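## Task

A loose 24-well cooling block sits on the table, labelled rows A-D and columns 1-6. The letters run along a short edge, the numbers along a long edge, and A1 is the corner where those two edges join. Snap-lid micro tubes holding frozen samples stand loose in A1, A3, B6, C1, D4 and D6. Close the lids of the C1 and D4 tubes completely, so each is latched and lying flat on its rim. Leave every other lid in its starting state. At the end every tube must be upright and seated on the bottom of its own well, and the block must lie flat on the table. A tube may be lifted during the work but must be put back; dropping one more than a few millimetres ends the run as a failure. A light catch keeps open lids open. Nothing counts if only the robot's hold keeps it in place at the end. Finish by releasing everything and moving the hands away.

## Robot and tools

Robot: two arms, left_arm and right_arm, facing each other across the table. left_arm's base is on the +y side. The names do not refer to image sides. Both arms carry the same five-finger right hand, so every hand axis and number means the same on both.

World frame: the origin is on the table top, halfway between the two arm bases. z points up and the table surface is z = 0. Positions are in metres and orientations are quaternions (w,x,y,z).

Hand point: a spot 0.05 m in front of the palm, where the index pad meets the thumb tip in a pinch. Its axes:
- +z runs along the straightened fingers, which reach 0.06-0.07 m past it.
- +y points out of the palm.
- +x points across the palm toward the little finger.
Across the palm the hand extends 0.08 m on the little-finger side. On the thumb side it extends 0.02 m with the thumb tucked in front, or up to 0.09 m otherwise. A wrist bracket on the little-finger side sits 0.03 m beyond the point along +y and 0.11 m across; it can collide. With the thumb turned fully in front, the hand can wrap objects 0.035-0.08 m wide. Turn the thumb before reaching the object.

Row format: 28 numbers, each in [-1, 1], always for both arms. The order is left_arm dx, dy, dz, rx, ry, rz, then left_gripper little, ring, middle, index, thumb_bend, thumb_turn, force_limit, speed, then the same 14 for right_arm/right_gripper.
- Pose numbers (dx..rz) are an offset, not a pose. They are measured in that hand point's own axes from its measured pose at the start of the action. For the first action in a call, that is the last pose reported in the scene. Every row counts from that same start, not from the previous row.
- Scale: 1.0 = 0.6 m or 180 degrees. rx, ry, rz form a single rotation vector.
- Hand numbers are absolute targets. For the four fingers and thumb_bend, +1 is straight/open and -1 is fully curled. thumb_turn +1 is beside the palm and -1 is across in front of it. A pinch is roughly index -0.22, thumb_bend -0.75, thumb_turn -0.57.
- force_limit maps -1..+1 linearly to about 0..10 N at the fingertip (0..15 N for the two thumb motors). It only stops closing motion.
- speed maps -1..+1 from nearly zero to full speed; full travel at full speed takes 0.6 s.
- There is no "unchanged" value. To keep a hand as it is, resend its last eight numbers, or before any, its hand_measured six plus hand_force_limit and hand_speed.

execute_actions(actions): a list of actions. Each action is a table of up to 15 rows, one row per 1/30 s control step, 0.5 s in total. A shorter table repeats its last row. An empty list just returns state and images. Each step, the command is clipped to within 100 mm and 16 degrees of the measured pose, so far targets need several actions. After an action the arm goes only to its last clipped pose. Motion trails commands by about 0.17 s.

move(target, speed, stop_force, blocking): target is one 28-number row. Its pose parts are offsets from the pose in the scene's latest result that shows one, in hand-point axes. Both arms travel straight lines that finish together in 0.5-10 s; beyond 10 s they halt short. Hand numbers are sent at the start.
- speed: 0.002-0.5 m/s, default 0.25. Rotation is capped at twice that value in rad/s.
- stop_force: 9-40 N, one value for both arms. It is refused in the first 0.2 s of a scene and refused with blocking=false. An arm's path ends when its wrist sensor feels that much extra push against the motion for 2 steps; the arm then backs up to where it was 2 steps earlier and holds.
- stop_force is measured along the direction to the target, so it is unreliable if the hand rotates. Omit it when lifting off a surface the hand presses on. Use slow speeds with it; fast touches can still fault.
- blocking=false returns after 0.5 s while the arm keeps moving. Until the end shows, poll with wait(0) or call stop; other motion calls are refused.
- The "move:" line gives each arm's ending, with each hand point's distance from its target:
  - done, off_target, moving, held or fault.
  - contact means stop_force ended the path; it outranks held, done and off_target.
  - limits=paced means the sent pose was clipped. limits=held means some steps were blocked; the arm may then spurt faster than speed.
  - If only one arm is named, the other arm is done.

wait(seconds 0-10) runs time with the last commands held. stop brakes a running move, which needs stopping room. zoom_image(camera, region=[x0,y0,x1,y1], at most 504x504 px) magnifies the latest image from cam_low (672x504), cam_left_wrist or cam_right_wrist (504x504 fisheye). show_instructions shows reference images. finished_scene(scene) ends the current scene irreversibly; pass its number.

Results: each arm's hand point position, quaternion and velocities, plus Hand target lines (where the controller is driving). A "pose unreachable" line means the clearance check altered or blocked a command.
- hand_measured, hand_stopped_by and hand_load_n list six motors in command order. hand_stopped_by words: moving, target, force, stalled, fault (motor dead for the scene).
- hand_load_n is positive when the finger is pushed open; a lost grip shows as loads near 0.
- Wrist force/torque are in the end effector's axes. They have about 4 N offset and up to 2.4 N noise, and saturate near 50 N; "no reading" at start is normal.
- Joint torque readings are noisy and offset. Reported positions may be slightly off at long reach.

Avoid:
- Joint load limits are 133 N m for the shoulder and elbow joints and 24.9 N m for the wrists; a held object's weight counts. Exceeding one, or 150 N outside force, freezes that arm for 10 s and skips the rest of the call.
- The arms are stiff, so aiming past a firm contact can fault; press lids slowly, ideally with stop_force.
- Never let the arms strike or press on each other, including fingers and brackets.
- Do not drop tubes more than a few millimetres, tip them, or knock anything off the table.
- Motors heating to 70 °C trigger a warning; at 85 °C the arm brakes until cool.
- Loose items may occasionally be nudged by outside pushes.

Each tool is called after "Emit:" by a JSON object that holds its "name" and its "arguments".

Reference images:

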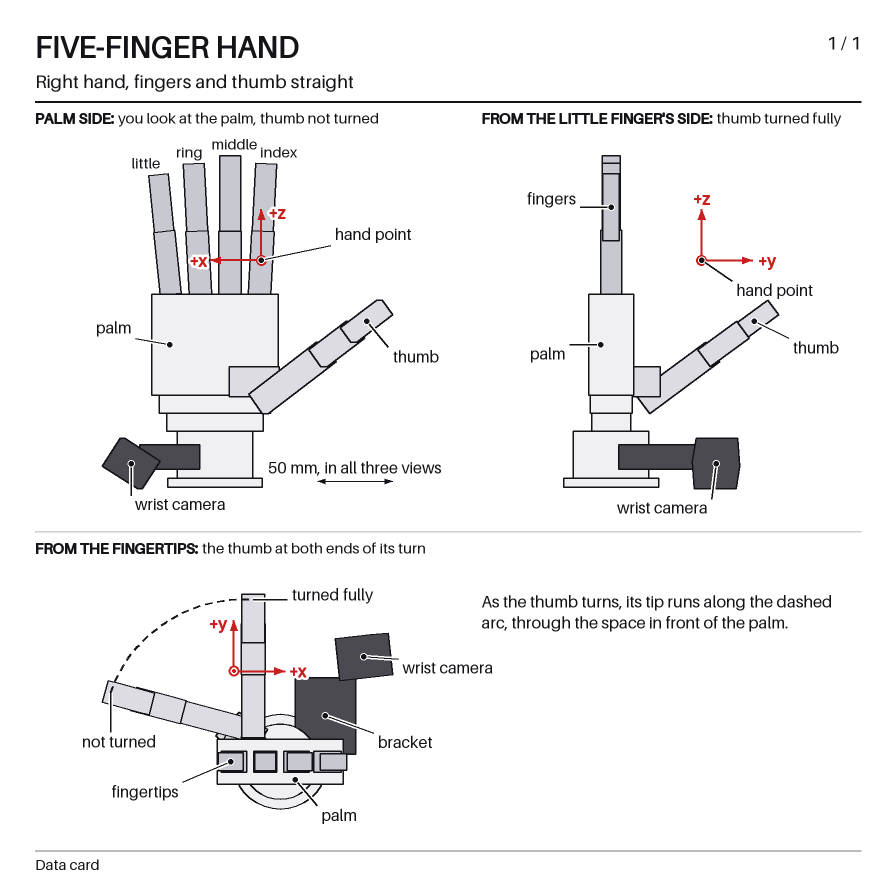

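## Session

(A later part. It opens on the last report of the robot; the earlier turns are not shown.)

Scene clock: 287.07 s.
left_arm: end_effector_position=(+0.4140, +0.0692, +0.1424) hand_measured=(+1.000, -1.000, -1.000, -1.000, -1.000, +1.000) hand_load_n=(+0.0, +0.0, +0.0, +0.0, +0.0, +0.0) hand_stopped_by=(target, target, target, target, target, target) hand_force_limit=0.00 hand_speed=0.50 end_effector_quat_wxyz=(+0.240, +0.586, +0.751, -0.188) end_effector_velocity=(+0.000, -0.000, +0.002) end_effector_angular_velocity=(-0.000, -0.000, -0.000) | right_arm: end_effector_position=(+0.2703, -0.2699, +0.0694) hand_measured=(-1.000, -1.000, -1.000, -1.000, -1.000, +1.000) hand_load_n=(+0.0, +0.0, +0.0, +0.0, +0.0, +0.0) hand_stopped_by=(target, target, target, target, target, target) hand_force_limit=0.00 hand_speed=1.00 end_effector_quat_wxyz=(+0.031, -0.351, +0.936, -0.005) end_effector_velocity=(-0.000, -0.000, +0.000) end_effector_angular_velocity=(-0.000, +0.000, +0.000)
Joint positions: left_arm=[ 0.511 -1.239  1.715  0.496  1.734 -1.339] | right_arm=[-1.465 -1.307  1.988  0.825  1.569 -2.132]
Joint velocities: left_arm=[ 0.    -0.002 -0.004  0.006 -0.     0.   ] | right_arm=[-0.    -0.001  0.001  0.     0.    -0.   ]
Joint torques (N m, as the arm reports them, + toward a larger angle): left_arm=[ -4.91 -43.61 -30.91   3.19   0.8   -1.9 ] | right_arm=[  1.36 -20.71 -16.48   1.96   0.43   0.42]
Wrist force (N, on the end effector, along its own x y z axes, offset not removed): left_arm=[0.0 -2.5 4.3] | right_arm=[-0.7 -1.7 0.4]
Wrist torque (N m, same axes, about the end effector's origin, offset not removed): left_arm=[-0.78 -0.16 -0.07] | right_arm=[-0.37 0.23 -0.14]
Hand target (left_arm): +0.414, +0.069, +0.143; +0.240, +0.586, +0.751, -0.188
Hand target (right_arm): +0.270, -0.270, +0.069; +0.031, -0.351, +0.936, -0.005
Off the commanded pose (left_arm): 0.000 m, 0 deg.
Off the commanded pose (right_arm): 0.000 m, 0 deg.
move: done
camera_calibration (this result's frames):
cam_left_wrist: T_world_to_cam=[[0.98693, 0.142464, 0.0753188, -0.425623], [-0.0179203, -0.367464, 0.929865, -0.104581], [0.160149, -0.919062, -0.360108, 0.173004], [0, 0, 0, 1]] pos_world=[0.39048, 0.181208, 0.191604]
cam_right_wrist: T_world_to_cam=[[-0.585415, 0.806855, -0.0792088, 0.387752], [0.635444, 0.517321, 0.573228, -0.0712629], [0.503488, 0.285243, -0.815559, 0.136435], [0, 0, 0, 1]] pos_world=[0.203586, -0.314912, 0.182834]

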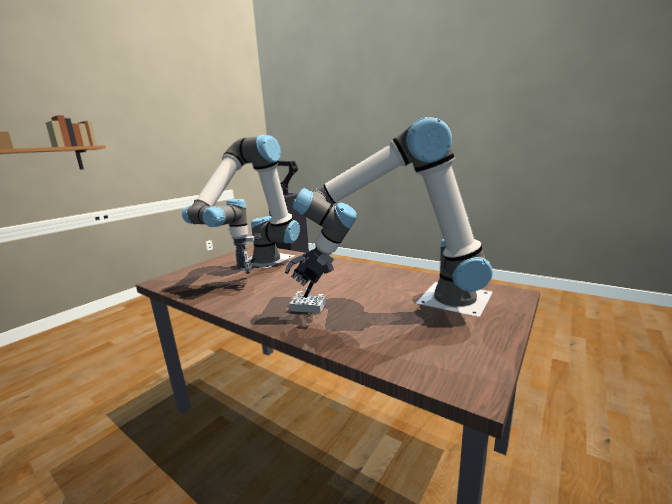

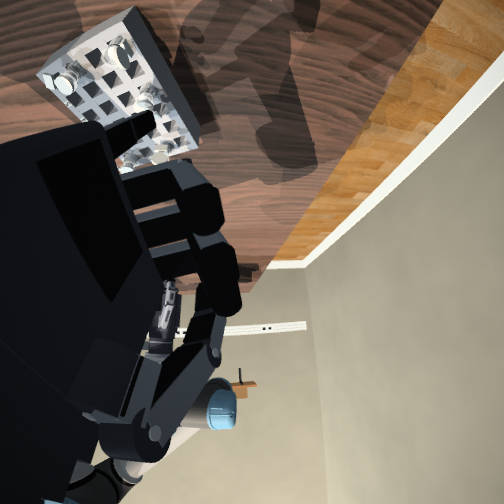

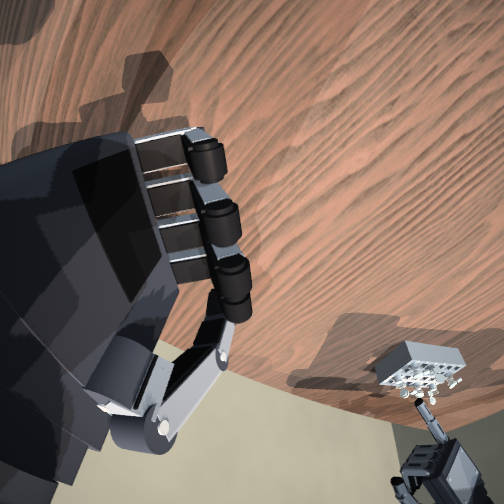

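Emit:
{"name": "move", "arguments": {"target": [0.0067,0,-0.0078,0,0,0,1,-1,-1,-1,-1,1,0,0.5, 0,0,0,0,0,0,-1,-1,-1,-1,-1,1,0,1], "speed": 0.015}}

Emit:
{"name": "zoom_image", "arguments": {"camera": "cam_left_wrist", "region": [90, 55, 200, 170]}}

Emit:
{"name": "zoom_image", "arguments": {"camera": "cam_right_wrist", "region": [370, 335, 470, 435]}}

Scene clock: 303.67 s.
left_arm: end_effector_position=(+0.4126, +0.0747, +0.1438) hand_measured=(+1.000, -1.000, -1.000, -1.000, -1.000, +1.000) hand_load_n=(+0.0, +0.0, +0.0, +0.0, +0.0, +0.0) hand_stopped_by=(target, target, target, target, target, target) hand_force_limit=0.00 hand_speed=0.50 end_effector_quat_wxyz=(+0.240, +0.586, +0.751, -0.188) end_effector_velocity=(-0.000, +0.002, +0.001) end_effector_angular_velocity=(-0.003, -0.001, +0.000) | right_arm: end_effector_position=(+0.2703, -0.2699, +0.0694) hand_measured=(-1.000, -1.000, -1.000, -1.000, -1.000, +1.000) hand_load_n=(+0.0, +0.0, +0.0, +0.0, +0.0, +0.0) hand_stopped_by=(target, target, target, target, target, target) hand_force_limit=0.00 hand_speed=1.00 end_effector_quat_wxyz=(+0.031, -0.351, +0.936, -0.005) end_effector_velocity=(-0.000, -0.000, +0.000) end_effector_angular_velocity=(+0.000, -0.000, +0.000)
Joint positions: left_arm=[ 0.515 -1.251  1.728  0.496  1.737 -1.336] | right_arm=[-1.465 -1.307  1.988  0.825  1.569 -2.132]
Joint velocities: left_arm=[ 0.002 -0.005  0.004 -0.002  0.001  0.001] | right_arm=[-0.    -0.001  0.001 -0.    -0.    -0.   ]
Joint torques (N m, as the arm reports them, + toward a larger angle): left_arm=[ 14.63 -43.47  -9.62  -0.53   2.94   1.45] | right_arm=[  2.03 -20.65 -16.53   1.93   0.48   0.35]
Wrist force (N, on the end effector, along its own x y z axes, offset not removed): left_arm=[-0.1 -1.4 2.0] | right_arm=[-1.2 -0.8 0.5]
Wrist torque (N m, same axes, about the end effector's origin, offset not removed): left_arm=[-0.49 -0.05 -0.12] | right_arm=[-0.26 0.19 -0.09]
Hand target (left_arm): +0.413, +0.075, +0.144; +0.240, +0.586, +0.751, -0.188
Hand target (right_arm): +0.270, -0.270, +0.069; +0.031, -0.351, +0.936, -0.005
Off the commanded pose (left_arm): 0.000 m, 0 deg.
Off the commanded pose (right_arm): 0.000 m, 0 deg.
move: done
camera_calibration (this result's frames):
cam_left_wrist: T_world_to_cam=[[0.986931, 0.142456, 0.0753227, -0.425149], [-0.0179238, -0.367481, 0.929858, -0.103892], [0.160143, -0.919056, -0.360125, 0.178839], [0, 0, 0, 1]] pos_world=[0.389091, 0.18675, 0.193033]
cam_right_wrist: T_world_to_cam=[[-0.585415, 0.806855, -0.0792088, 0.387752], [0.635444, 0.517321, 0.573227, -0.0712628], [0.503488, 0.285243, -0.815559, 0.136435], [0, 0, 0, 1]] pos_world=[0.203586, -0.314912, 0.182834]

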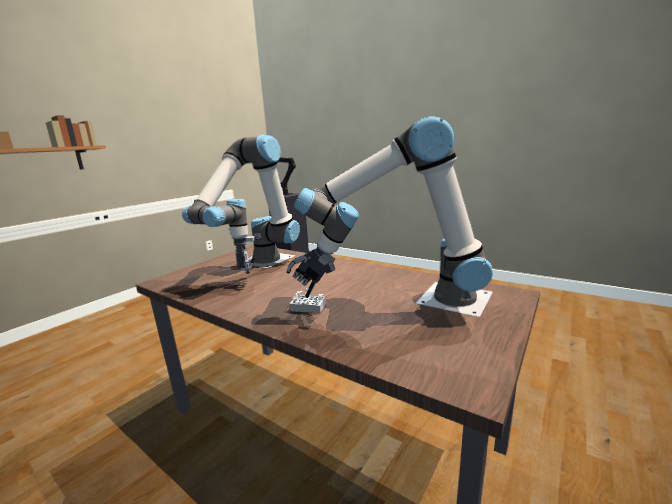

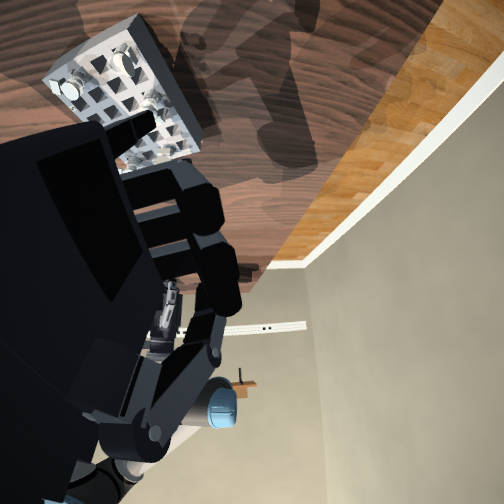

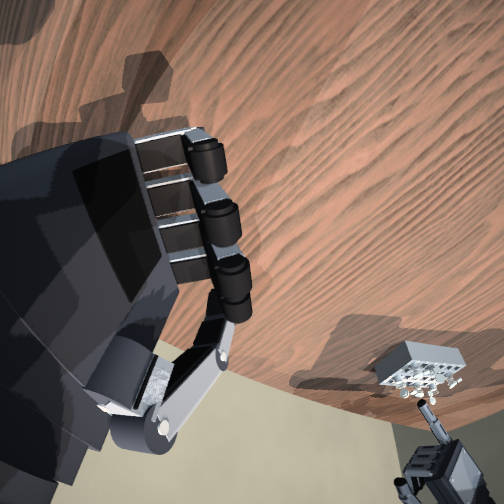

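Region (90, 55, 200, 170) of cam_left_wrist's 504x504 image, scaled by 4.383, with more detail than that image has; it fills the left 482 columns of this view, and the rest is white.

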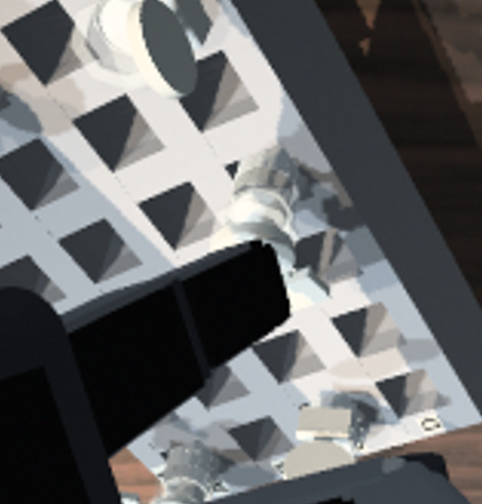

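Region (370, 335, 470, 435) of cam_right_wrist's 504x504 image, scaled by 5.040, with more detail than that image has.

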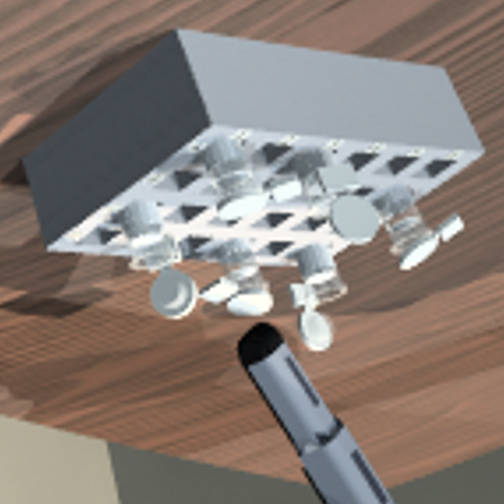

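Emit:
{"name": "move", "arguments": {"target": [0.0137,0,0.0148,0,0,0,1,-1,-1,-1,-1,1,0,0.5, 0,0,0,0,0,0,-1,-1,-1,-1,-1,1,0,1], "speed": 0.005, "stop_force": 20}}

Emit:
{"name": "zoom_image", "arguments": {"camera": "cam_left_wrist", "region": [90, 55, 200, 170]}}

Emit:
{"name": "zoom_image", "arguments": {"camera": "cam_right_wrist", "region": [370, 335, 470, 435]}}

Scene clock: 310.13 s.
left_arm: end_effector_position=(+0.4122, +0.0762, +0.1320) hand_measured=(+1.000, -1.000, -1.000, -1.000, -1.000, +1.000) hand_load_n=(-3.0, +0.0, +0.0, +0.0, +0.0, +0.0) hand_stopped_by=(target, target, target, target, target, target) hand_force_limit=0.00 hand_speed=0.50 end_effector_quat_wxyz=(+0.240, +0.586, +0.751, -0.188) end_effector_velocity=(-0.000, -0.000, +0.001) end_effector_angular_velocity=(+0.002, +0.002, -0.000) | right_arm: end_effector_position=(+0.2703, -0.2699, +0.0694) hand_measured=(-1.000, -1.000, -1.000, -1.000, -1.000, +1.000) hand_load_n=(+0.0, +0.0, +0.0, +0.0, +0.0, +0.0) hand_stopped_by=(target, target, target, target, target, target) hand_force_limit=0.00 hand_speed=1.00 end_effector_quat_wxyz=(+0.031, -0.351, +0.936, -0.005) end_effector_velocity=(-0.001, +0.001, -0.000) end_effector_angular_velocity=(+0.002, +0.003, +0.002)
Joint positions: left_arm=[ 0.516 -1.241  1.747  0.466  1.737 -1.335] | right_arm=[-1.465 -1.307  1.988  0.825  1.569 -2.132]
Joint velocities: left_arm=[-0.     0.    -0.003  0.005  0.001 -0.001] | right_arm=[ 0.001  0.     0.002  0.    -0.003 -0.001]
Joint torques (N m, as the arm reports them, + toward a larger angle): left_arm=[ 10.57 -26.41 -19.12   3.43   3.26   1.06] | right_arm=[  1.8  -20.83 -16.29   1.95   0.44   0.29]
Wrist force (N, on the end effector, along its own x y z axes, offset not removed): left_arm=[-7.9 4.9 -22.5] | right_arm=[-2.1 0.1 0.2]
Wrist torque (N m, same axes, about the end effector's origin, offset not removed): left_arm=[1.31 0.76 -0.10] | right_arm=[-0.07 0.39 -0.14]
Hand target (left_arm): +0.412, +0.076, +0.132; +0.240, +0.586, +0.751, -0.188
Hand target (right_arm): +0.270, -0.270, +0.069; +0.031, -0.351, +0.936, -0.005
Off the commanded pose (left_arm): 0.000 m, 0 deg.
Off the commanded pose (right_arm): 0.000 m, 0 deg.
move: contact (left_arm)
camera_calibration (this result's frames):
cam_left_wrist: T_world_to_cam=[[0.986928, 0.142477, 0.0753227, -0.424096], [-0.0179081, -0.367527, 0.92984, -0.0924087], [0.160164, -0.919034, -0.360172, 0.176028], [0, 0, 0, 1]] pos_world=[0.388704, 0.188237, 0.18127]
cam_right_wrist: T_world_to_cam=[[-0.585415, 0.806855, -0.0792088, 0.387752], [0.635444, 0.517321, 0.573228, -0.0712628], [0.503488, 0.285243, -0.815559, 0.136435], [0, 0, 0, 1]] pos_world=[0.203586, -0.314911, 0.182834]

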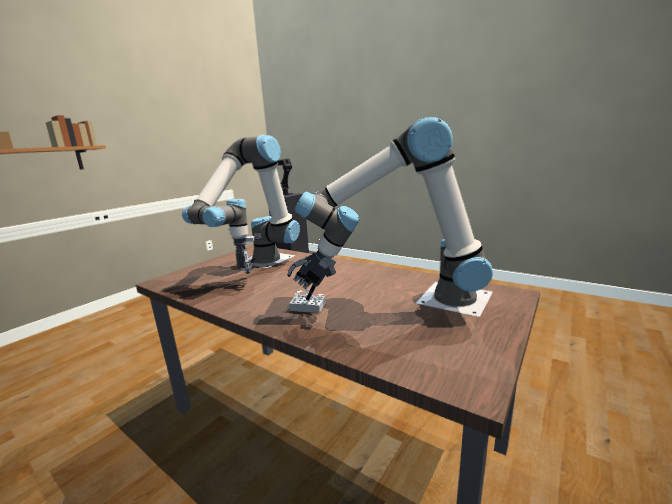

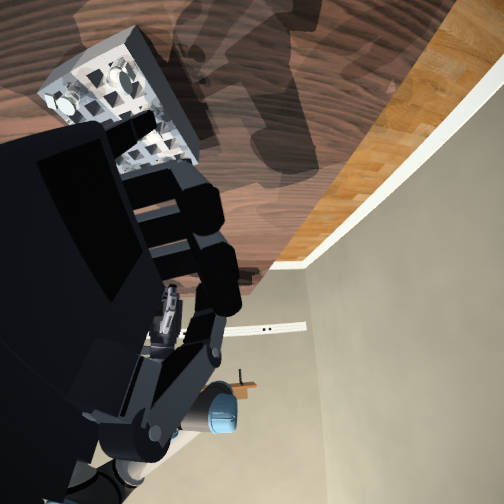

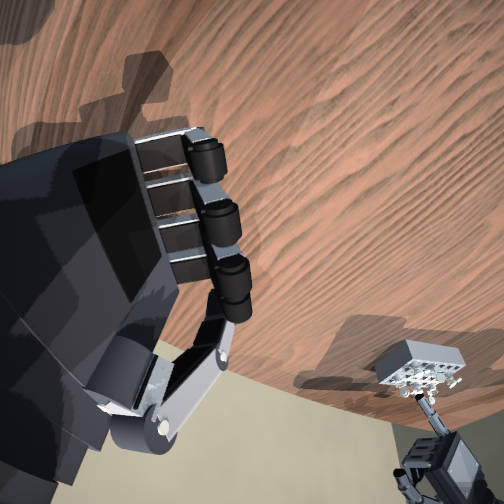

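Region (90, 55, 200, 170) of cam_left_wrist's 504x504 image, scaled by 4.383, with more detail than that image has; it fills the left 482 columns of this view, and the rest is white.

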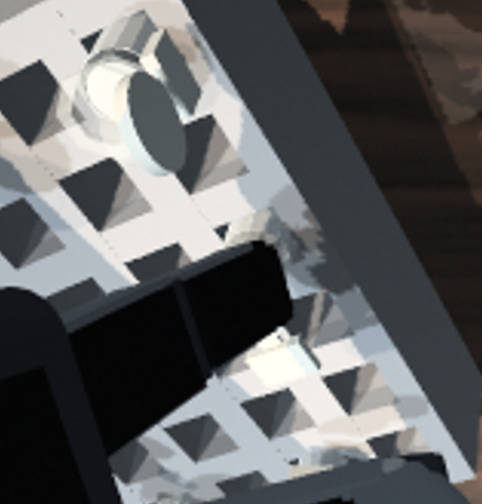

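Region (370, 335, 470, 435) of cam_right_wrist's 504x504 image, scaled by 5.040, with more detail than that image has.

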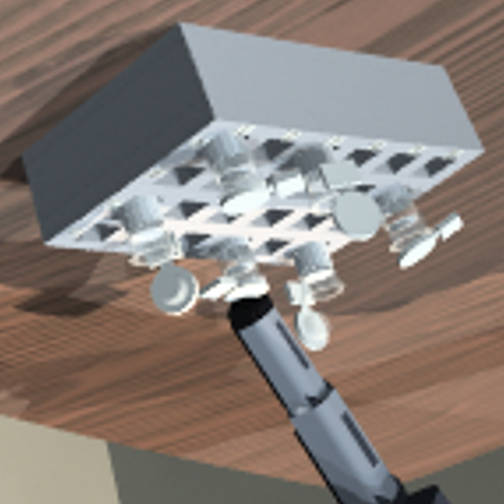

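Emit:
{"name": "move", "arguments": {"target": [0,0,-0.03,0,0,0,1,-1,-1,-1,-1,1,0,0.5, 0,0,0,0,0,0,-1,-1,-1,-1,-1,1,0,1], "speed": 0.03}}

Emit:
{"name": "zoom_image", "arguments": {"camera": "cam_left_wrist", "region": [90, 55, 200, 170]}}

Emit:
{"name": "zoom_image", "arguments": {"camera": "cam_right_wrist", "region": [385, 350, 465, 420]}}

Scene clock: 313.33 s.
left_arm: end_effector_position=(+0.4097, +0.0862, +0.1465) hand_measured=(+1.000, -1.000, -1.000, -1.000, -1.000, +1.000) hand_load_n=(+0.0, +0.0, +0.0, +0.0, +0.0, +0.0) hand_stopped_by=(target, target, target, target, target, target) hand_force_limit=0.00 hand_speed=0.50 end_effector_quat_wxyz=(+0.240, +0.586, +0.751, -0.188) end_effector_velocity=(-0.000, +0.002, +0.002) end_effector_angular_velocity=(+0.001, +0.000, +0.001) | right_arm: end_effector_position=(+0.2703, -0.2699, +0.0694) hand_measured=(-1.000, -1.000, -1.000, -1.000, -1.000, +1.000) hand_load_n=(+0.0, +0.0, +0.0, +0.0, +0.0, +0.0) hand_stopped_by=(target, target, target, target, target, target) hand_force_limit=0.00 hand_speed=1.00 end_effector_quat_wxyz=(+0.031, -0.351, +0.936, -0.005) end_effector_velocity=(+0.001, +0.000, +0.001) end_effector_angular_velocity=(+0.000, -0.002, +0.000)
Joint positions: left_arm=[ 0.524 -1.275  1.753  0.495  1.741 -1.329] | right_arm=[-1.465 -1.307  1.988  0.825  1.569 -2.132]
Joint velocities: left_arm=[ 0.001 -0.005  0.001  0.005 -0.     0.   ] | right_arm=[ 0.001 -0.001 -0.002  0.     0.     0.001]
Joint torques (N m, as the arm reports them, + toward a larger angle): left_arm=[ 17.52 -41.33 -10.26   3.11   2.95   1.61] | right_arm=[  1.97 -21.2  -16.41   1.92   0.42   0.37]
Wrist force (N, on the end effector, along its own x y z axes, offset not removed): left_arm=[-0.7 -1.6 2.2] | right_arm=[-2.5 -0.9 0.0]
Wrist torque (N m, same axes, about the end effector's origin, offset not removed): left_arm=[-0.50 -0.02 -0.01] | right_arm=[-0.18 0.44 -0.22]
Hand target (left_arm): +0.410, +0.086, +0.147; +0.240, +0.586, +0.751, -0.188
Hand target (right_arm): +0.270, -0.270, +0.069; +0.031, -0.351, +0.936, -0.005
Off the commanded pose (left_arm): 0.000 m, 0 deg.
Off the commanded pose (right_arm): 0.000 m, 0 deg.
move: done
camera_calibration (this result's frames):
cam_left_wrist: T_world_to_cam=[[0.986927, 0.142478, 0.0753362, -0.424169], [-0.0179187, -0.367536, 0.929836, -0.102223], [0.16017, -0.91903, -0.360179, 0.190806], [0, 0, 0, 1]] pos_world=[0.38623, 0.198221, 0.19573]
cam_right_wrist: T_world_to_cam=[[-0.585415, 0.806855, -0.0792087, 0.387752], [0.635444, 0.517321, 0.573228, -0.0712629], [0.503488, 0.285243, -0.815559, 0.136435], [0, 0, 0, 1]] pos_world=[0.203586, -0.314911, 0.182834]

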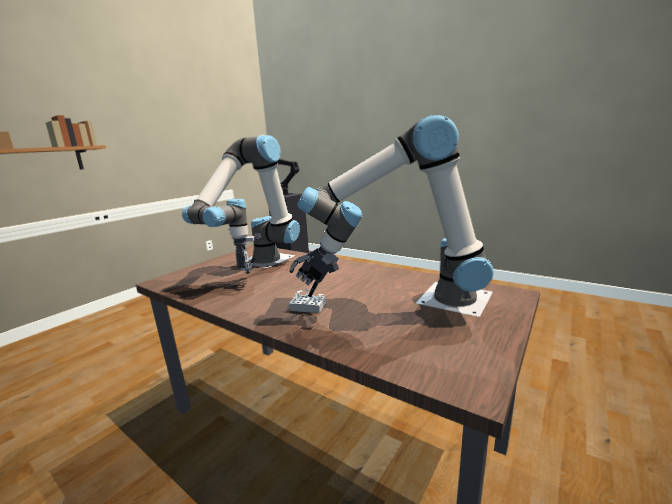

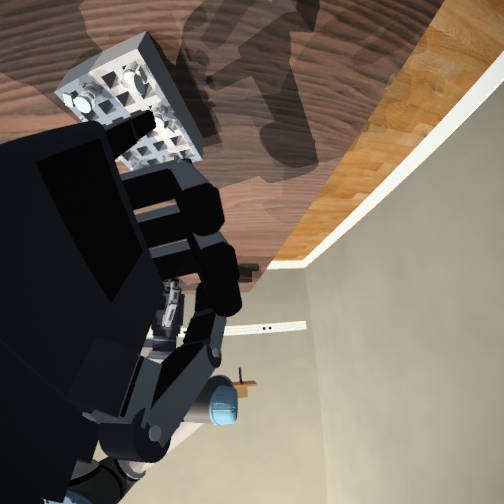

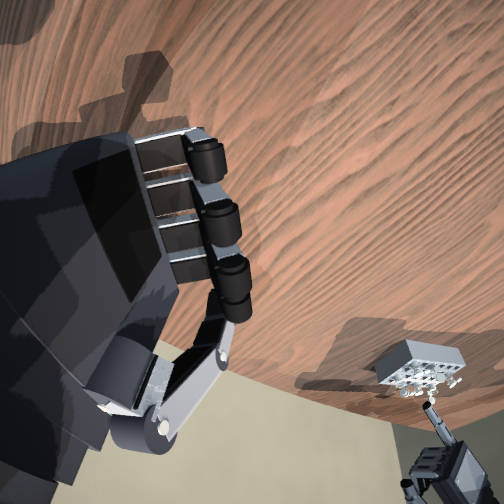

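Region (90, 55, 200, 170) of cam_left_wrist's 504x504 image, scaled by 4.383, with more detail than that image has; it fills the left 482 columns of this view, and the rest is white.

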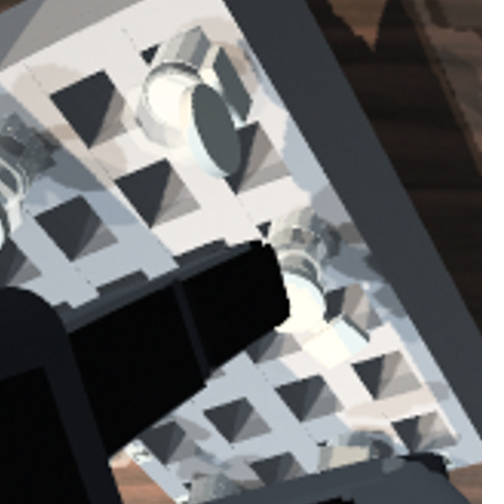

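Region (385, 350, 465, 420) of cam_right_wrist's 504x504 image, scaled by 6.300, with more detail than that image has; it fills the top 441 rows of this view, and the rest is white.

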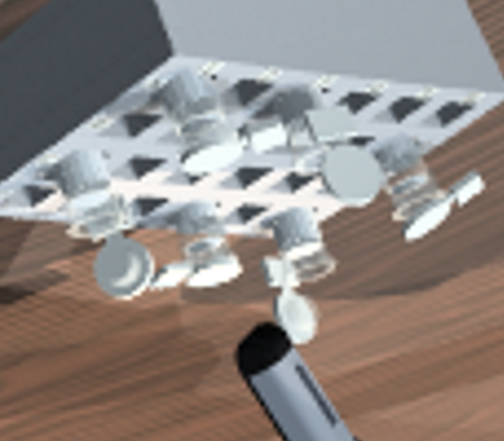

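Emit:
{"name": "move", "arguments": {"target": [-0.0339,0,-0.0475,0,0,0,1,-1,-1,-1,-1,1,0,0.5, -0.0032,-0.0018,-0.0583,0,0,0,1,-1,-1,-1,-1,1,0,0.6], "speed": 0.1}}

Emit:
{"name": "zoom_image", "arguments": {"camera": "cam_left_wrist", "region": [100, 20, 230, 160]}}

Scene clock: 348.93 s.
left_arm: end_effector_position=(+0.4098, +0.0862, +0.1814) hand_measured=(+1.000, -1.000, -1.000, -1.000, -1.000, +1.000) hand_load_n=(+0.0, +0.0, +0.0, +0.0, +0.0, +0.0) hand_stopped_by=(target, target, target, target, target, target) hand_force_limit=0.00 hand_speed=0.50 end_effector_quat_wxyz=(+0.240, +0.586, +0.751, -0.188) end_effector_velocity=(-0.001, +0.001, -0.000) end_effector_angular_velocity=(+0.002, +0.002, -0.002) | right_arm: end_effector_position=(+0.2702, -0.2698, +0.1043) hand_measured=(+1.000, -1.000, -1.000, -1.000, -1.000, +1.000) hand_load_n=(+0.0, +0.0, +0.0, +0.0, +0.0, +0.0) hand_stopped_by=(target, target, target, target, target, target) hand_force_limit=0.00 hand_speed=0.60 end_effector_quat_wxyz=(+0.031, -0.351, +0.936, -0.005) end_effector_velocity=(+0.000, +0.000, +0.001) end_effector_angular_velocity=(+0.001, -0.001, +0.001)
Joint positions: left_arm=[ 0.524 -1.31   1.702  0.582  1.741 -1.328] | right_arm=[-1.465 -1.359  1.947  0.919  1.569 -2.132]
Joint velocities: left_arm=[-0.    -0.001  0.001  0.003  0.002  0.   ] | right_arm=[ 0.    -0.002 -0.002  0.003 -0.    -0.001]
Joint torques (N m, as the arm reports them, + toward a larger angle): left_arm=[ 14.65 -41.35 -28.01   3.37   0.99  -0.57] | right_arm=[ -8.8  -31.66 -21.02   3.82  -1.42  -1.64]
Wrist force (N, on the end effector, along its own x y z axes, offset not removed): left_arm=[1.5 -0.8 1.0] | right_arm=[-1.8 -2.5 0.8]
Wrist torque (N m, same axes, about the end effector's origin, offset not removed): left_arm=[-0.28 -0.07 0.07] | right_arm=[-0.57 0.38 -0.15]
Hand target (left_arm): +0.410, +0.086, +0.182; +0.240, +0.586, +0.751, -0.188
Hand target (right_arm): +0.270, -0.270, +0.104; +0.031, -0.351, +0.936, -0.005
Off the commanded pose (left_arm): 0.000 m, 0 deg.
Off the commanded pose (right_arm): 0.000 m, 0 deg.
move: done
camera_calibration (this result's frames):
cam_left_wrist: T_world_to_cam=[[0.986924, 0.142493, 0.0753428, -0.426865], [-0.0179218, -0.367523, 0.929842, -0.134697], [0.160186, -0.919034, -0.360164, 0.203364], [0, 0, 0, 1]] pos_world=[0.386293, 0.198219, 0.230653]
cam_right_wrist: T_world_to_cam=[[-0.585477, 0.806811, -0.0791951, 0.390486], [0.6354, 0.517358, 0.573243, -0.0912437], [0.503471, 0.2853, -0.81555, 0.164921], [0, 0, 0, 1]] pos_world=[0.203564, -0.314895, 0.217731]

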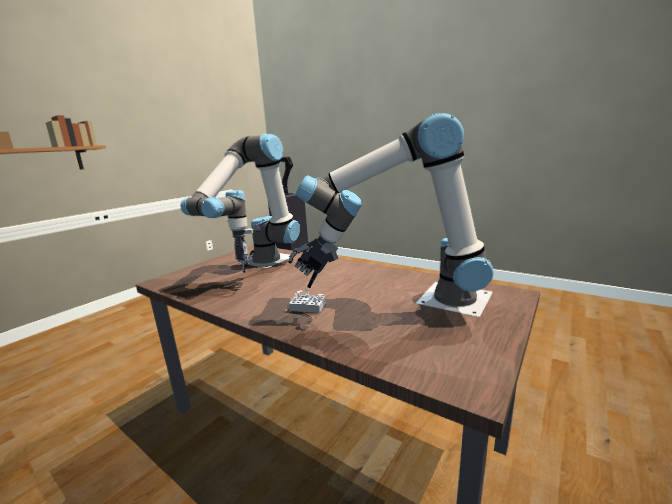

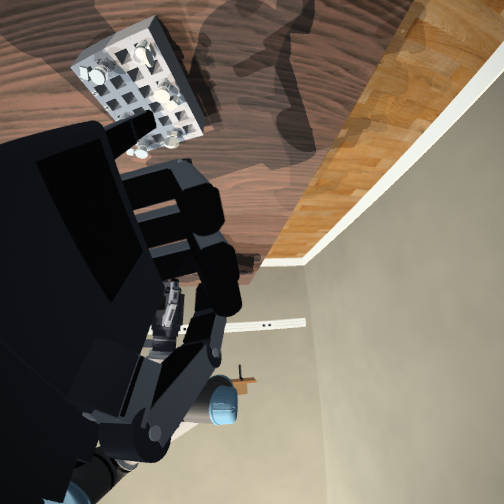

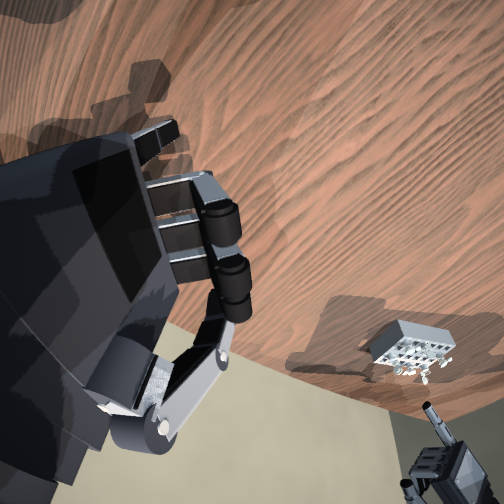

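Region (100, 20, 230, 160) of cam_left_wrist's 504x504 image, scaled by 3.600, with more detail than that image has; it fills the left 468 columns of this view, and the rest is white.

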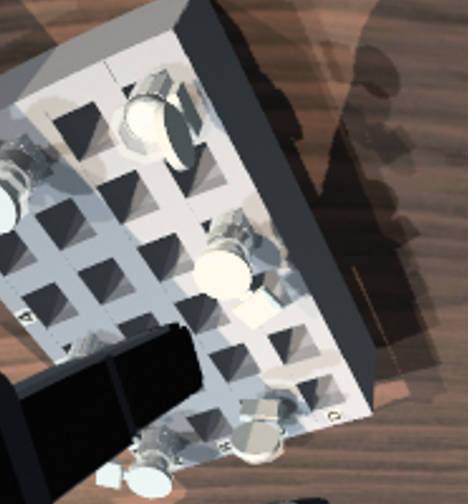

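Emit:
{"name": "move", "arguments": {"target": [0.2565,-0.132,-0.108,0,0,0,1,-1,-1,-1,-1,1,0,0.5, -0.4017,0.419,-0.1135,-0.0947,-0.174,-0.2416,1,-1,-1,-1,-1,1,0,0.6], "speed": 0.25}}

Scene clock: 355.43 s.
left_arm: end_effector_position=(+0.2933, +0.2248, +0.1452) hand_measured=(+1.000, -1.000, -1.000, -1.000, -1.000, +1.000) hand_load_n=(+0.0, +0.0, +0.0, +0.0, +0.0, +0.0) hand_stopped_by=(target, target, target, target, target, target) hand_force_limit=0.00 hand_speed=0.50 end_effector_quat_wxyz=(+0.240, +0.585, +0.751, -0.188) end_effector_velocity=(-0.001, +0.001, -0.001) end_effector_angular_velocity=(+0.002, -0.000, +0.000) | right_arm: end_effector_position=(+0.2816, +0.0769, +0.1774) hand_measured=(+1.000, -1.000, -1.000, -1.000, -1.000, +1.000) hand_load_n=(+0.0, +0.0, +0.0, +0.0, +0.0, +0.0) hand_stopped_by=(target, target, target, target, target, target) hand_force_limit=0.00 hand_speed=0.60 end_effector_quat_wxyz=(+0.221, -0.657, +0.690, +0.209) end_effector_velocity=(-0.000, +0.003, -0.000) end_effector_angular_velocity=(+0.001, +0.000, +0.006)
Joint positions: left_arm=[ 0.384 -1.725  2.242  0.441  1.663 -1.444] | right_arm=[-0.991 -0.948  1.216  0.881  1.104 -2.359]
Joint velocities: left_arm=[-0.003 -0.004  0.005  0.001 -0.003 -0.002] | right_arm=[ 0.003  0.007 -0.011  0.005 -0.002 -0.002]
Joint torques (N m, as the arm reports them, + toward a larger angle): left_arm=[-16.01 -19.91 -10.04   2.71  -2.12  -2.25] | right_arm=[  6.58 -35.07 -24.47   3.22  -2.25  -1.58]
Wrist force (N, on the end effector, along its own x y z axes, offset not removed): left_arm=[3.2 -1.9 0.0] | right_arm=[-0.3 -1.9 -0.1]
Wrist torque (N m, same axes, about the end effector's origin, offset not removed): left_arm=[-0.23 -0.46 0.17] | right_arm=[-0.35 0.06 -0.19]
Hand target (left_arm): +0.293, +0.225, +0.145; +0.240, +0.585, +0.751, -0.188
Hand target (right_arm): +0.282, +0.077, +0.177; -0.221, +0.657, -0.690, -0.210
Off the commanded pose (left_arm): 0.000 m, 0 deg.
Off the commanded pose (right_arm): 0.000 m, 0 deg.
move: done
camera_calibration (this result's frames):
cam_left_wrist: T_world_to_cam=[[0.986947, 0.142473, 0.075081, -0.328923], [-0.0177241, -0.367285, 0.92994, -0.0522809], [0.160067, -0.919132, -0.359965, 0.336375], [0, 0, 0, 1]] pos_world=[0.269861, 0.336833, 0.194397]
cam_right_wrist: T_world_to_cam=[[-0.988584, 0.15053, 0.00645087, 0.271966], [0.0644482, 0.383779, 0.921173, -0.210465], [0.136188, 0.911073, -0.3891, 0.0995529], [0, 0, 0, 1]] pos_world=[0.268867, -0.0508667, 0.230856]

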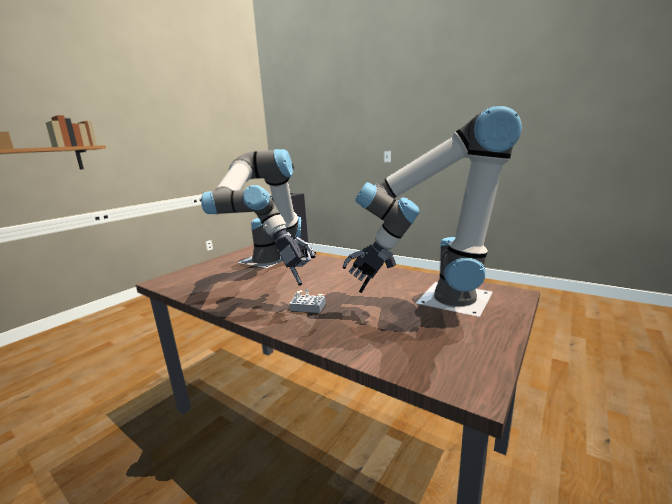

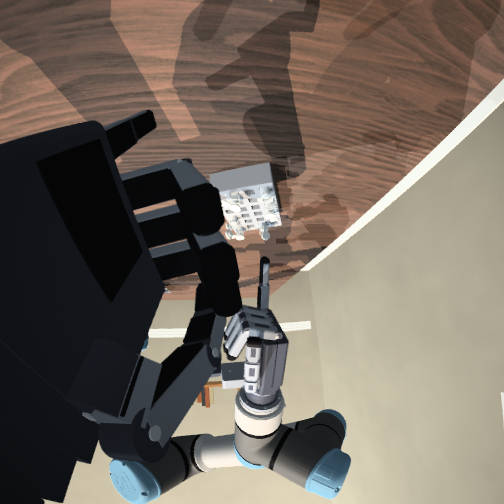

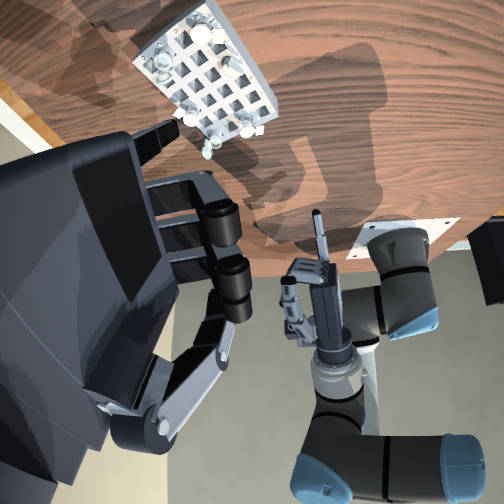

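Emit:
{"name": "zoom_image", "arguments": {"camera": "cam_right_wrist", "region": [120, 0, 290, 170]}}

Emit:
{"name": "zoom_image", "arguments": {"camera": "cam_left_wrist", "region": [205, 155, 305, 285]}}

Region (120, 0, 290, 170) of cam_right_wrist's 504x504 image, scaled by 2.965, with more detail than that image has.

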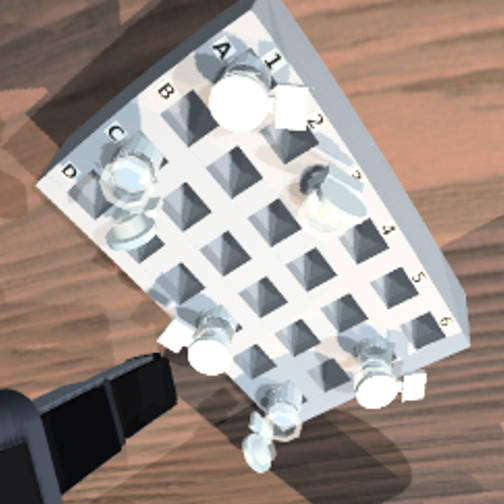

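Region (205, 155, 305, 285) of cam_left_wrist's 504x504 image, scaled by 3.877, with more detail than that image has; it fills the left 388 columns of this view, and the rest is white.

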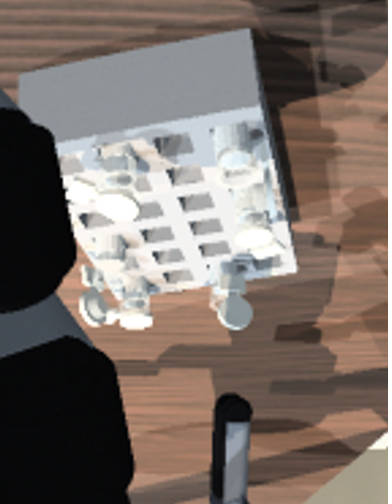

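Emit:
{"name": "move", "arguments": {"target": [0,0,0,0,0,0,1,-1,-1,-1,-1,1,0,0.5, 0.032,-0.0092,0.0305,0,0,0,1,-1,-1,-1,-1,1,0,0.6], "speed": 0.06}}

Emit:
{"name": "zoom_image", "arguments": {"camera": "cam_right_wrist", "region": [115, 50, 235, 170]}}

Emit:
{"name": "zoom_image", "arguments": {"camera": "cam_left_wrist", "region": [215, 180, 305, 280]}}

Emit:
{"name": "zoom_image", "arguments": {"camera": "cam_low", "region": [279, 265, 339, 320]}}

Scene clock: 374.73 s.
left_arm: end_effector_position=(+0.2933, +0.2248, +0.1452) hand_measured=(+1.000, -1.000, -1.000, -1.000, -1.000, +1.000) hand_load_n=(+0.0, +0.0, +0.0, +0.0, +0.0, +0.0) hand_stopped_by=(target, target, target, target, target, target) hand_force_limit=0.00 hand_speed=0.50 end_effector_quat_wxyz=(+0.240, +0.586, +0.751, -0.188) end_effector_velocity=(+0.000, -0.000, -0.000) end_effector_angular_velocity=(-0.000, -0.001, -0.000) | right_arm: end_effector_position=(+0.2868, +0.0717, +0.1517) hand_measured=(+1.000, -1.000, -1.000, -1.000, -1.000, +1.000) hand_load_n=(+0.0, +0.0, +0.0, +0.0, +0.0, +0.0) hand_stopped_by=(target, target, target, target, target, target) hand_force_limit=0.00 hand_speed=0.60 end_effector_quat_wxyz=(+0.221, -0.657, +0.690, +0.209) end_effector_velocity=(+0.001, -0.000, -0.002) end_effector_angular_velocity=(+0.001, -0.001, -0.001)
Joint positions: left_arm=[ 0.384 -1.725  2.242  0.441  1.662 -1.444] | right_arm=[-1.004 -0.93   1.255  0.83   1.098 -2.373]
Joint velocities: left_arm=[ 0.     0.     0.    -0.001 -0.     0.   ] | right_arm=[-0.002  0.001  0.003 -0.005 -0.001 -0.001]
Joint torques (N m, as the arm reports them, + toward a larger angle): left_arm=[ 15.84  -0.7  -27.19  -0.31   2.98   1.48] | right_arm=[ -7.88 -35.51 -10.79  -0.69  -2.29  -1.48]
Wrist force (N, on the end effector, along its own x y z axes, offset not removed): left_arm=[-1.1 -4.5 3.3] | right_arm=[-2.2 -1.4 -0.2]
Wrist torque (N m, same axes, about the end effector's origin, offset not removed): left_arm=[-0.97 0.01 -0.30] | right_arm=[-0.31 0.42 -0.26]
Hand target (left_arm): +0.293, +0.225, +0.145; +0.240, +0.585, +0.751, -0.188
Hand target (right_arm): +0.287, +0.072, +0.151; -0.221, +0.657, -0.690, -0.209
Off the commanded pose (left_arm): 0.000 m, 0 deg.
Off the commanded pose (right_arm): 0.000 m, 0 deg.
move: done
camera_calibration (this result's frames):
cam_left_wrist: T_world_to_cam=[[0.98695, 0.142457, 0.0750662, -0.328908], [-0.0177039, -0.367355, 0.929912, -0.0522552], [0.160048, -0.919106, -0.360039, 0.336402], [0, 0, 0, 1]] pos_world=[0.26985, 0.336848, 0.1944]
cam_right_wrist: T_world_to_cam=[[-0.988589, 0.150498, 0.00648299, 0.278078], [0.0644694, 0.383804, 0.921161, -0.18508], [0.136145, 0.911068, -0.389127, 0.0935962], [0, 0, 0, 1]] pos_world=[0.274094, -0.0560884, 0.205106]

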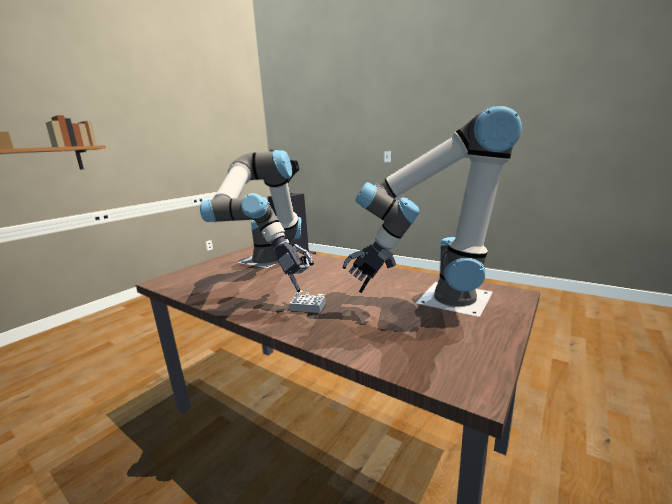

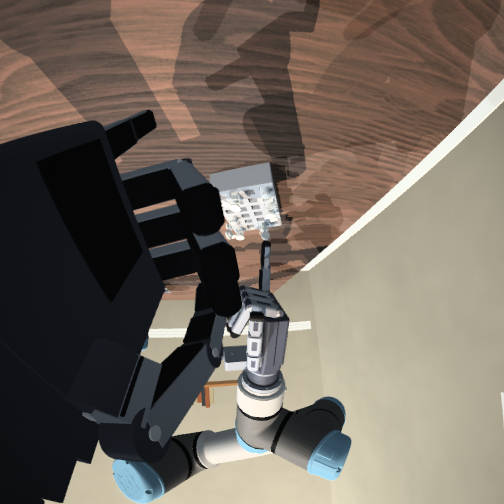

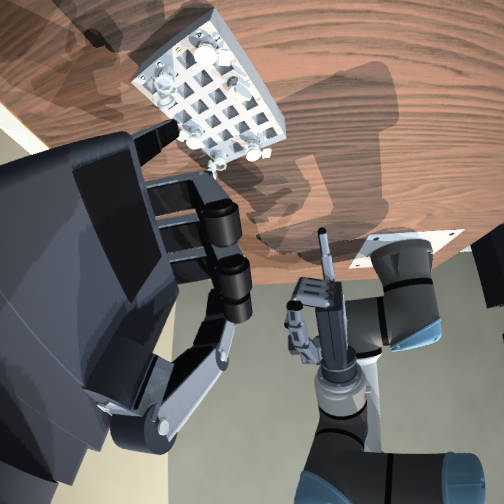

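Region (115, 50, 235, 170) of cam_right_wrist's 504x504 image, scaled by 4.200, with more detail than that image has.

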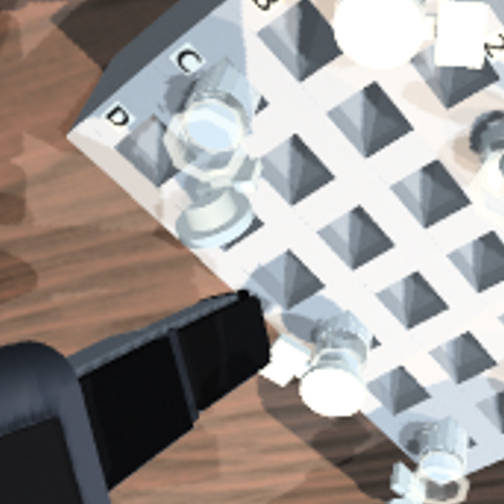

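Region (215, 180, 305, 280) of cam_left_wrist's 504x504 image, scaled by 5.040, with more detail than that image has; it fills the left 454 columns of this view, and the rest is white.

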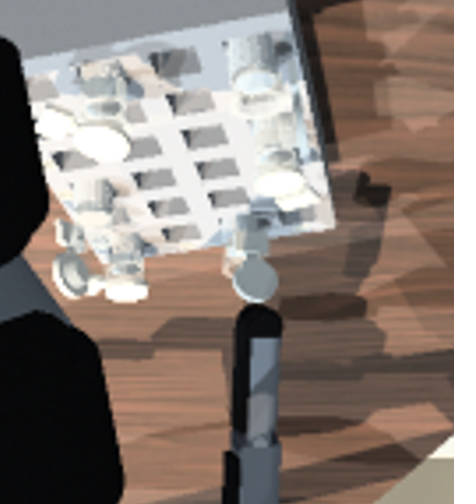

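Region (279, 265, 339, 320) of cam_low's 672x504 image, scaled by 8.400, with more detail than that image has; it fills the top 462 rows of this view, and the rest is white.

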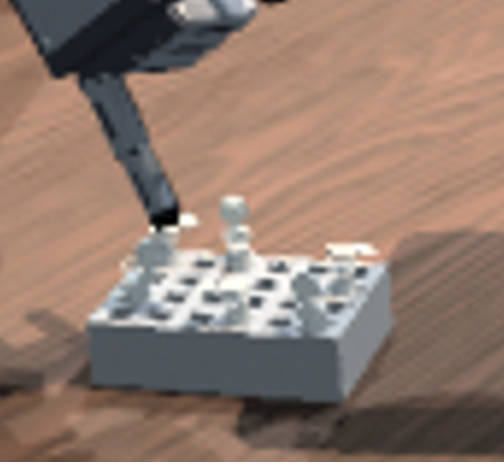

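Emit:
{"name": "execute_actions", "arguments": {"actions": []}}

Scene clock: 381.10 s.
left_arm: end_effector_position=(+0.2933, +0.2248, +0.1452) hand_measured=(+1.000, -1.000, -1.000, -1.000, -1.000, +1.000) hand_load_n=(+0.0, +0.0, +0.0, +0.0, +0.0, +0.0) hand_stopped_by=(target, target, target, target, target, target) hand_force_limit=0.00 hand_speed=0.50 end_effector_quat_wxyz=(+0.240, +0.585, +0.751, -0.188) end_effector_velocity=(-0.000, +0.000, -0.000) end_effector_angular_velocity=(+0.001, +0.001, +0.000) | right_arm: end_effector_position=(+0.2869, +0.0717, +0.1514) hand_measured=(+1.000, -1.000, -1.000, -1.000, -1.000, +1.000) hand_load_n=(+0.0, +0.0, +0.0, +0.0, +0.0, +0.0) hand_stopped_by=(target, target, target, target, target, target) hand_force_limit=0.00 hand_speed=0.60 end_effector_quat_wxyz=(+0.221, -0.657, +0.690, +0.209) end_effector_velocity=(-0.001, +0.000, -0.000) end_effector_angular_velocity=(-0.000, +0.000, +0.001)
Joint positions: left_arm=[ 0.384 -1.725  2.242  0.441  1.663 -1.444] | right_arm=[-1.005 -0.93   1.256  0.829  1.098 -2.373]
Joint velocities: left_arm=[-0.    -0.     0.001  0.001  0.    -0.   ] | right_arm=[ 0.001 -0.     0.001 -0.     0.     0.   ]
Joint torques (N m, as the arm reports them, + toward a larger angle): left_arm=[ 15.91   0.08 -26.36  -0.48   2.71   1.39] | right_arm=[ -8.19 -35.08 -11.28  -0.42  -2.23  -1.58]
Wrist force (N, on the end effector, along its own x y z axes, offset not removed): left_arm=[-0.3 -0.2 1.5] | right_arm=[-1.1 -1.7 -0.3]
Wrist torque (N m, same axes, about the end effector's origin, offset not removed): left_arm=[-0.13 -0.08 -0.02] | right_arm=[-0.36 0.19 -0.18]
Hand target (left_arm): +0.293, +0.225, +0.145; +0.240, +0.585, +0.751, -0.188
Hand target (right_arm): +0.287, +0.072, +0.151; -0.221, +0.657, -0.690, -0.209
Off the commanded pose (left_arm): 0.000 m, 0 deg.
Off the commanded pose (right_arm): 0.000 m, 0 deg.
camera_calibration (this result's frames):
cam_left_wrist: T_world_to_cam=[[0.986947, 0.142473, 0.0750809, -0.328923], [-0.017724, -0.367285, 0.92994, -0.0522811], [0.160067, -0.919132, -0.359965, 0.336375], [0, 0, 0, 1]] pos_world=[0.269861, 0.336833, 0.194397]
cam_right_wrist: T_world_to_cam=[[-0.988585, 0.150522, 0.00647716, 0.278146], [0.064469, 0.383776, 0.921173, -0.184814], [0.136171, 0.911076, -0.389099, 0.0935186], [0, 0, 0, 1]] pos_world=[0.274151, -0.0561426, 0.204832]

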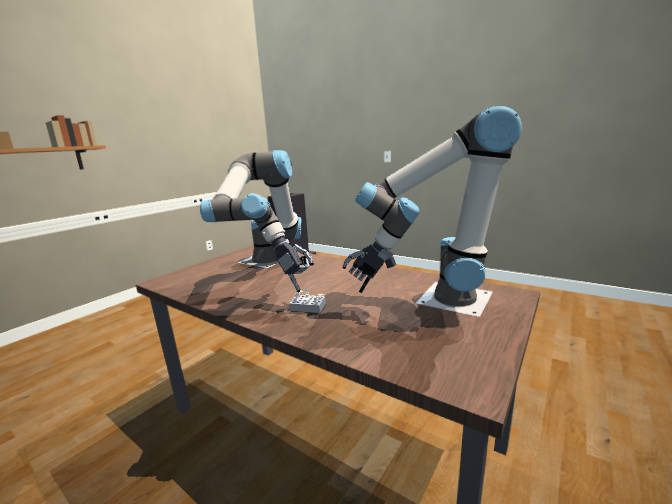

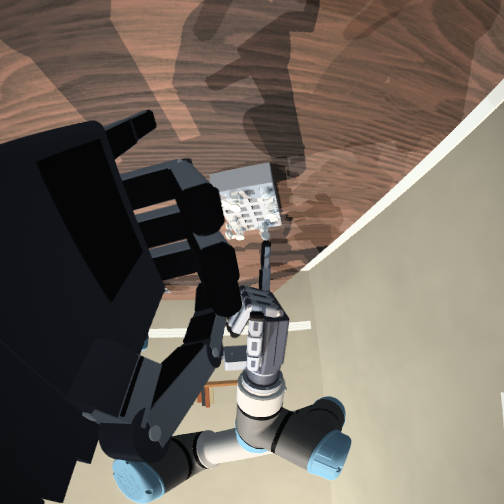

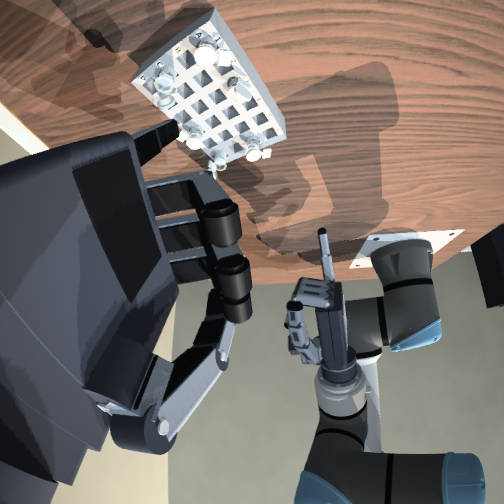

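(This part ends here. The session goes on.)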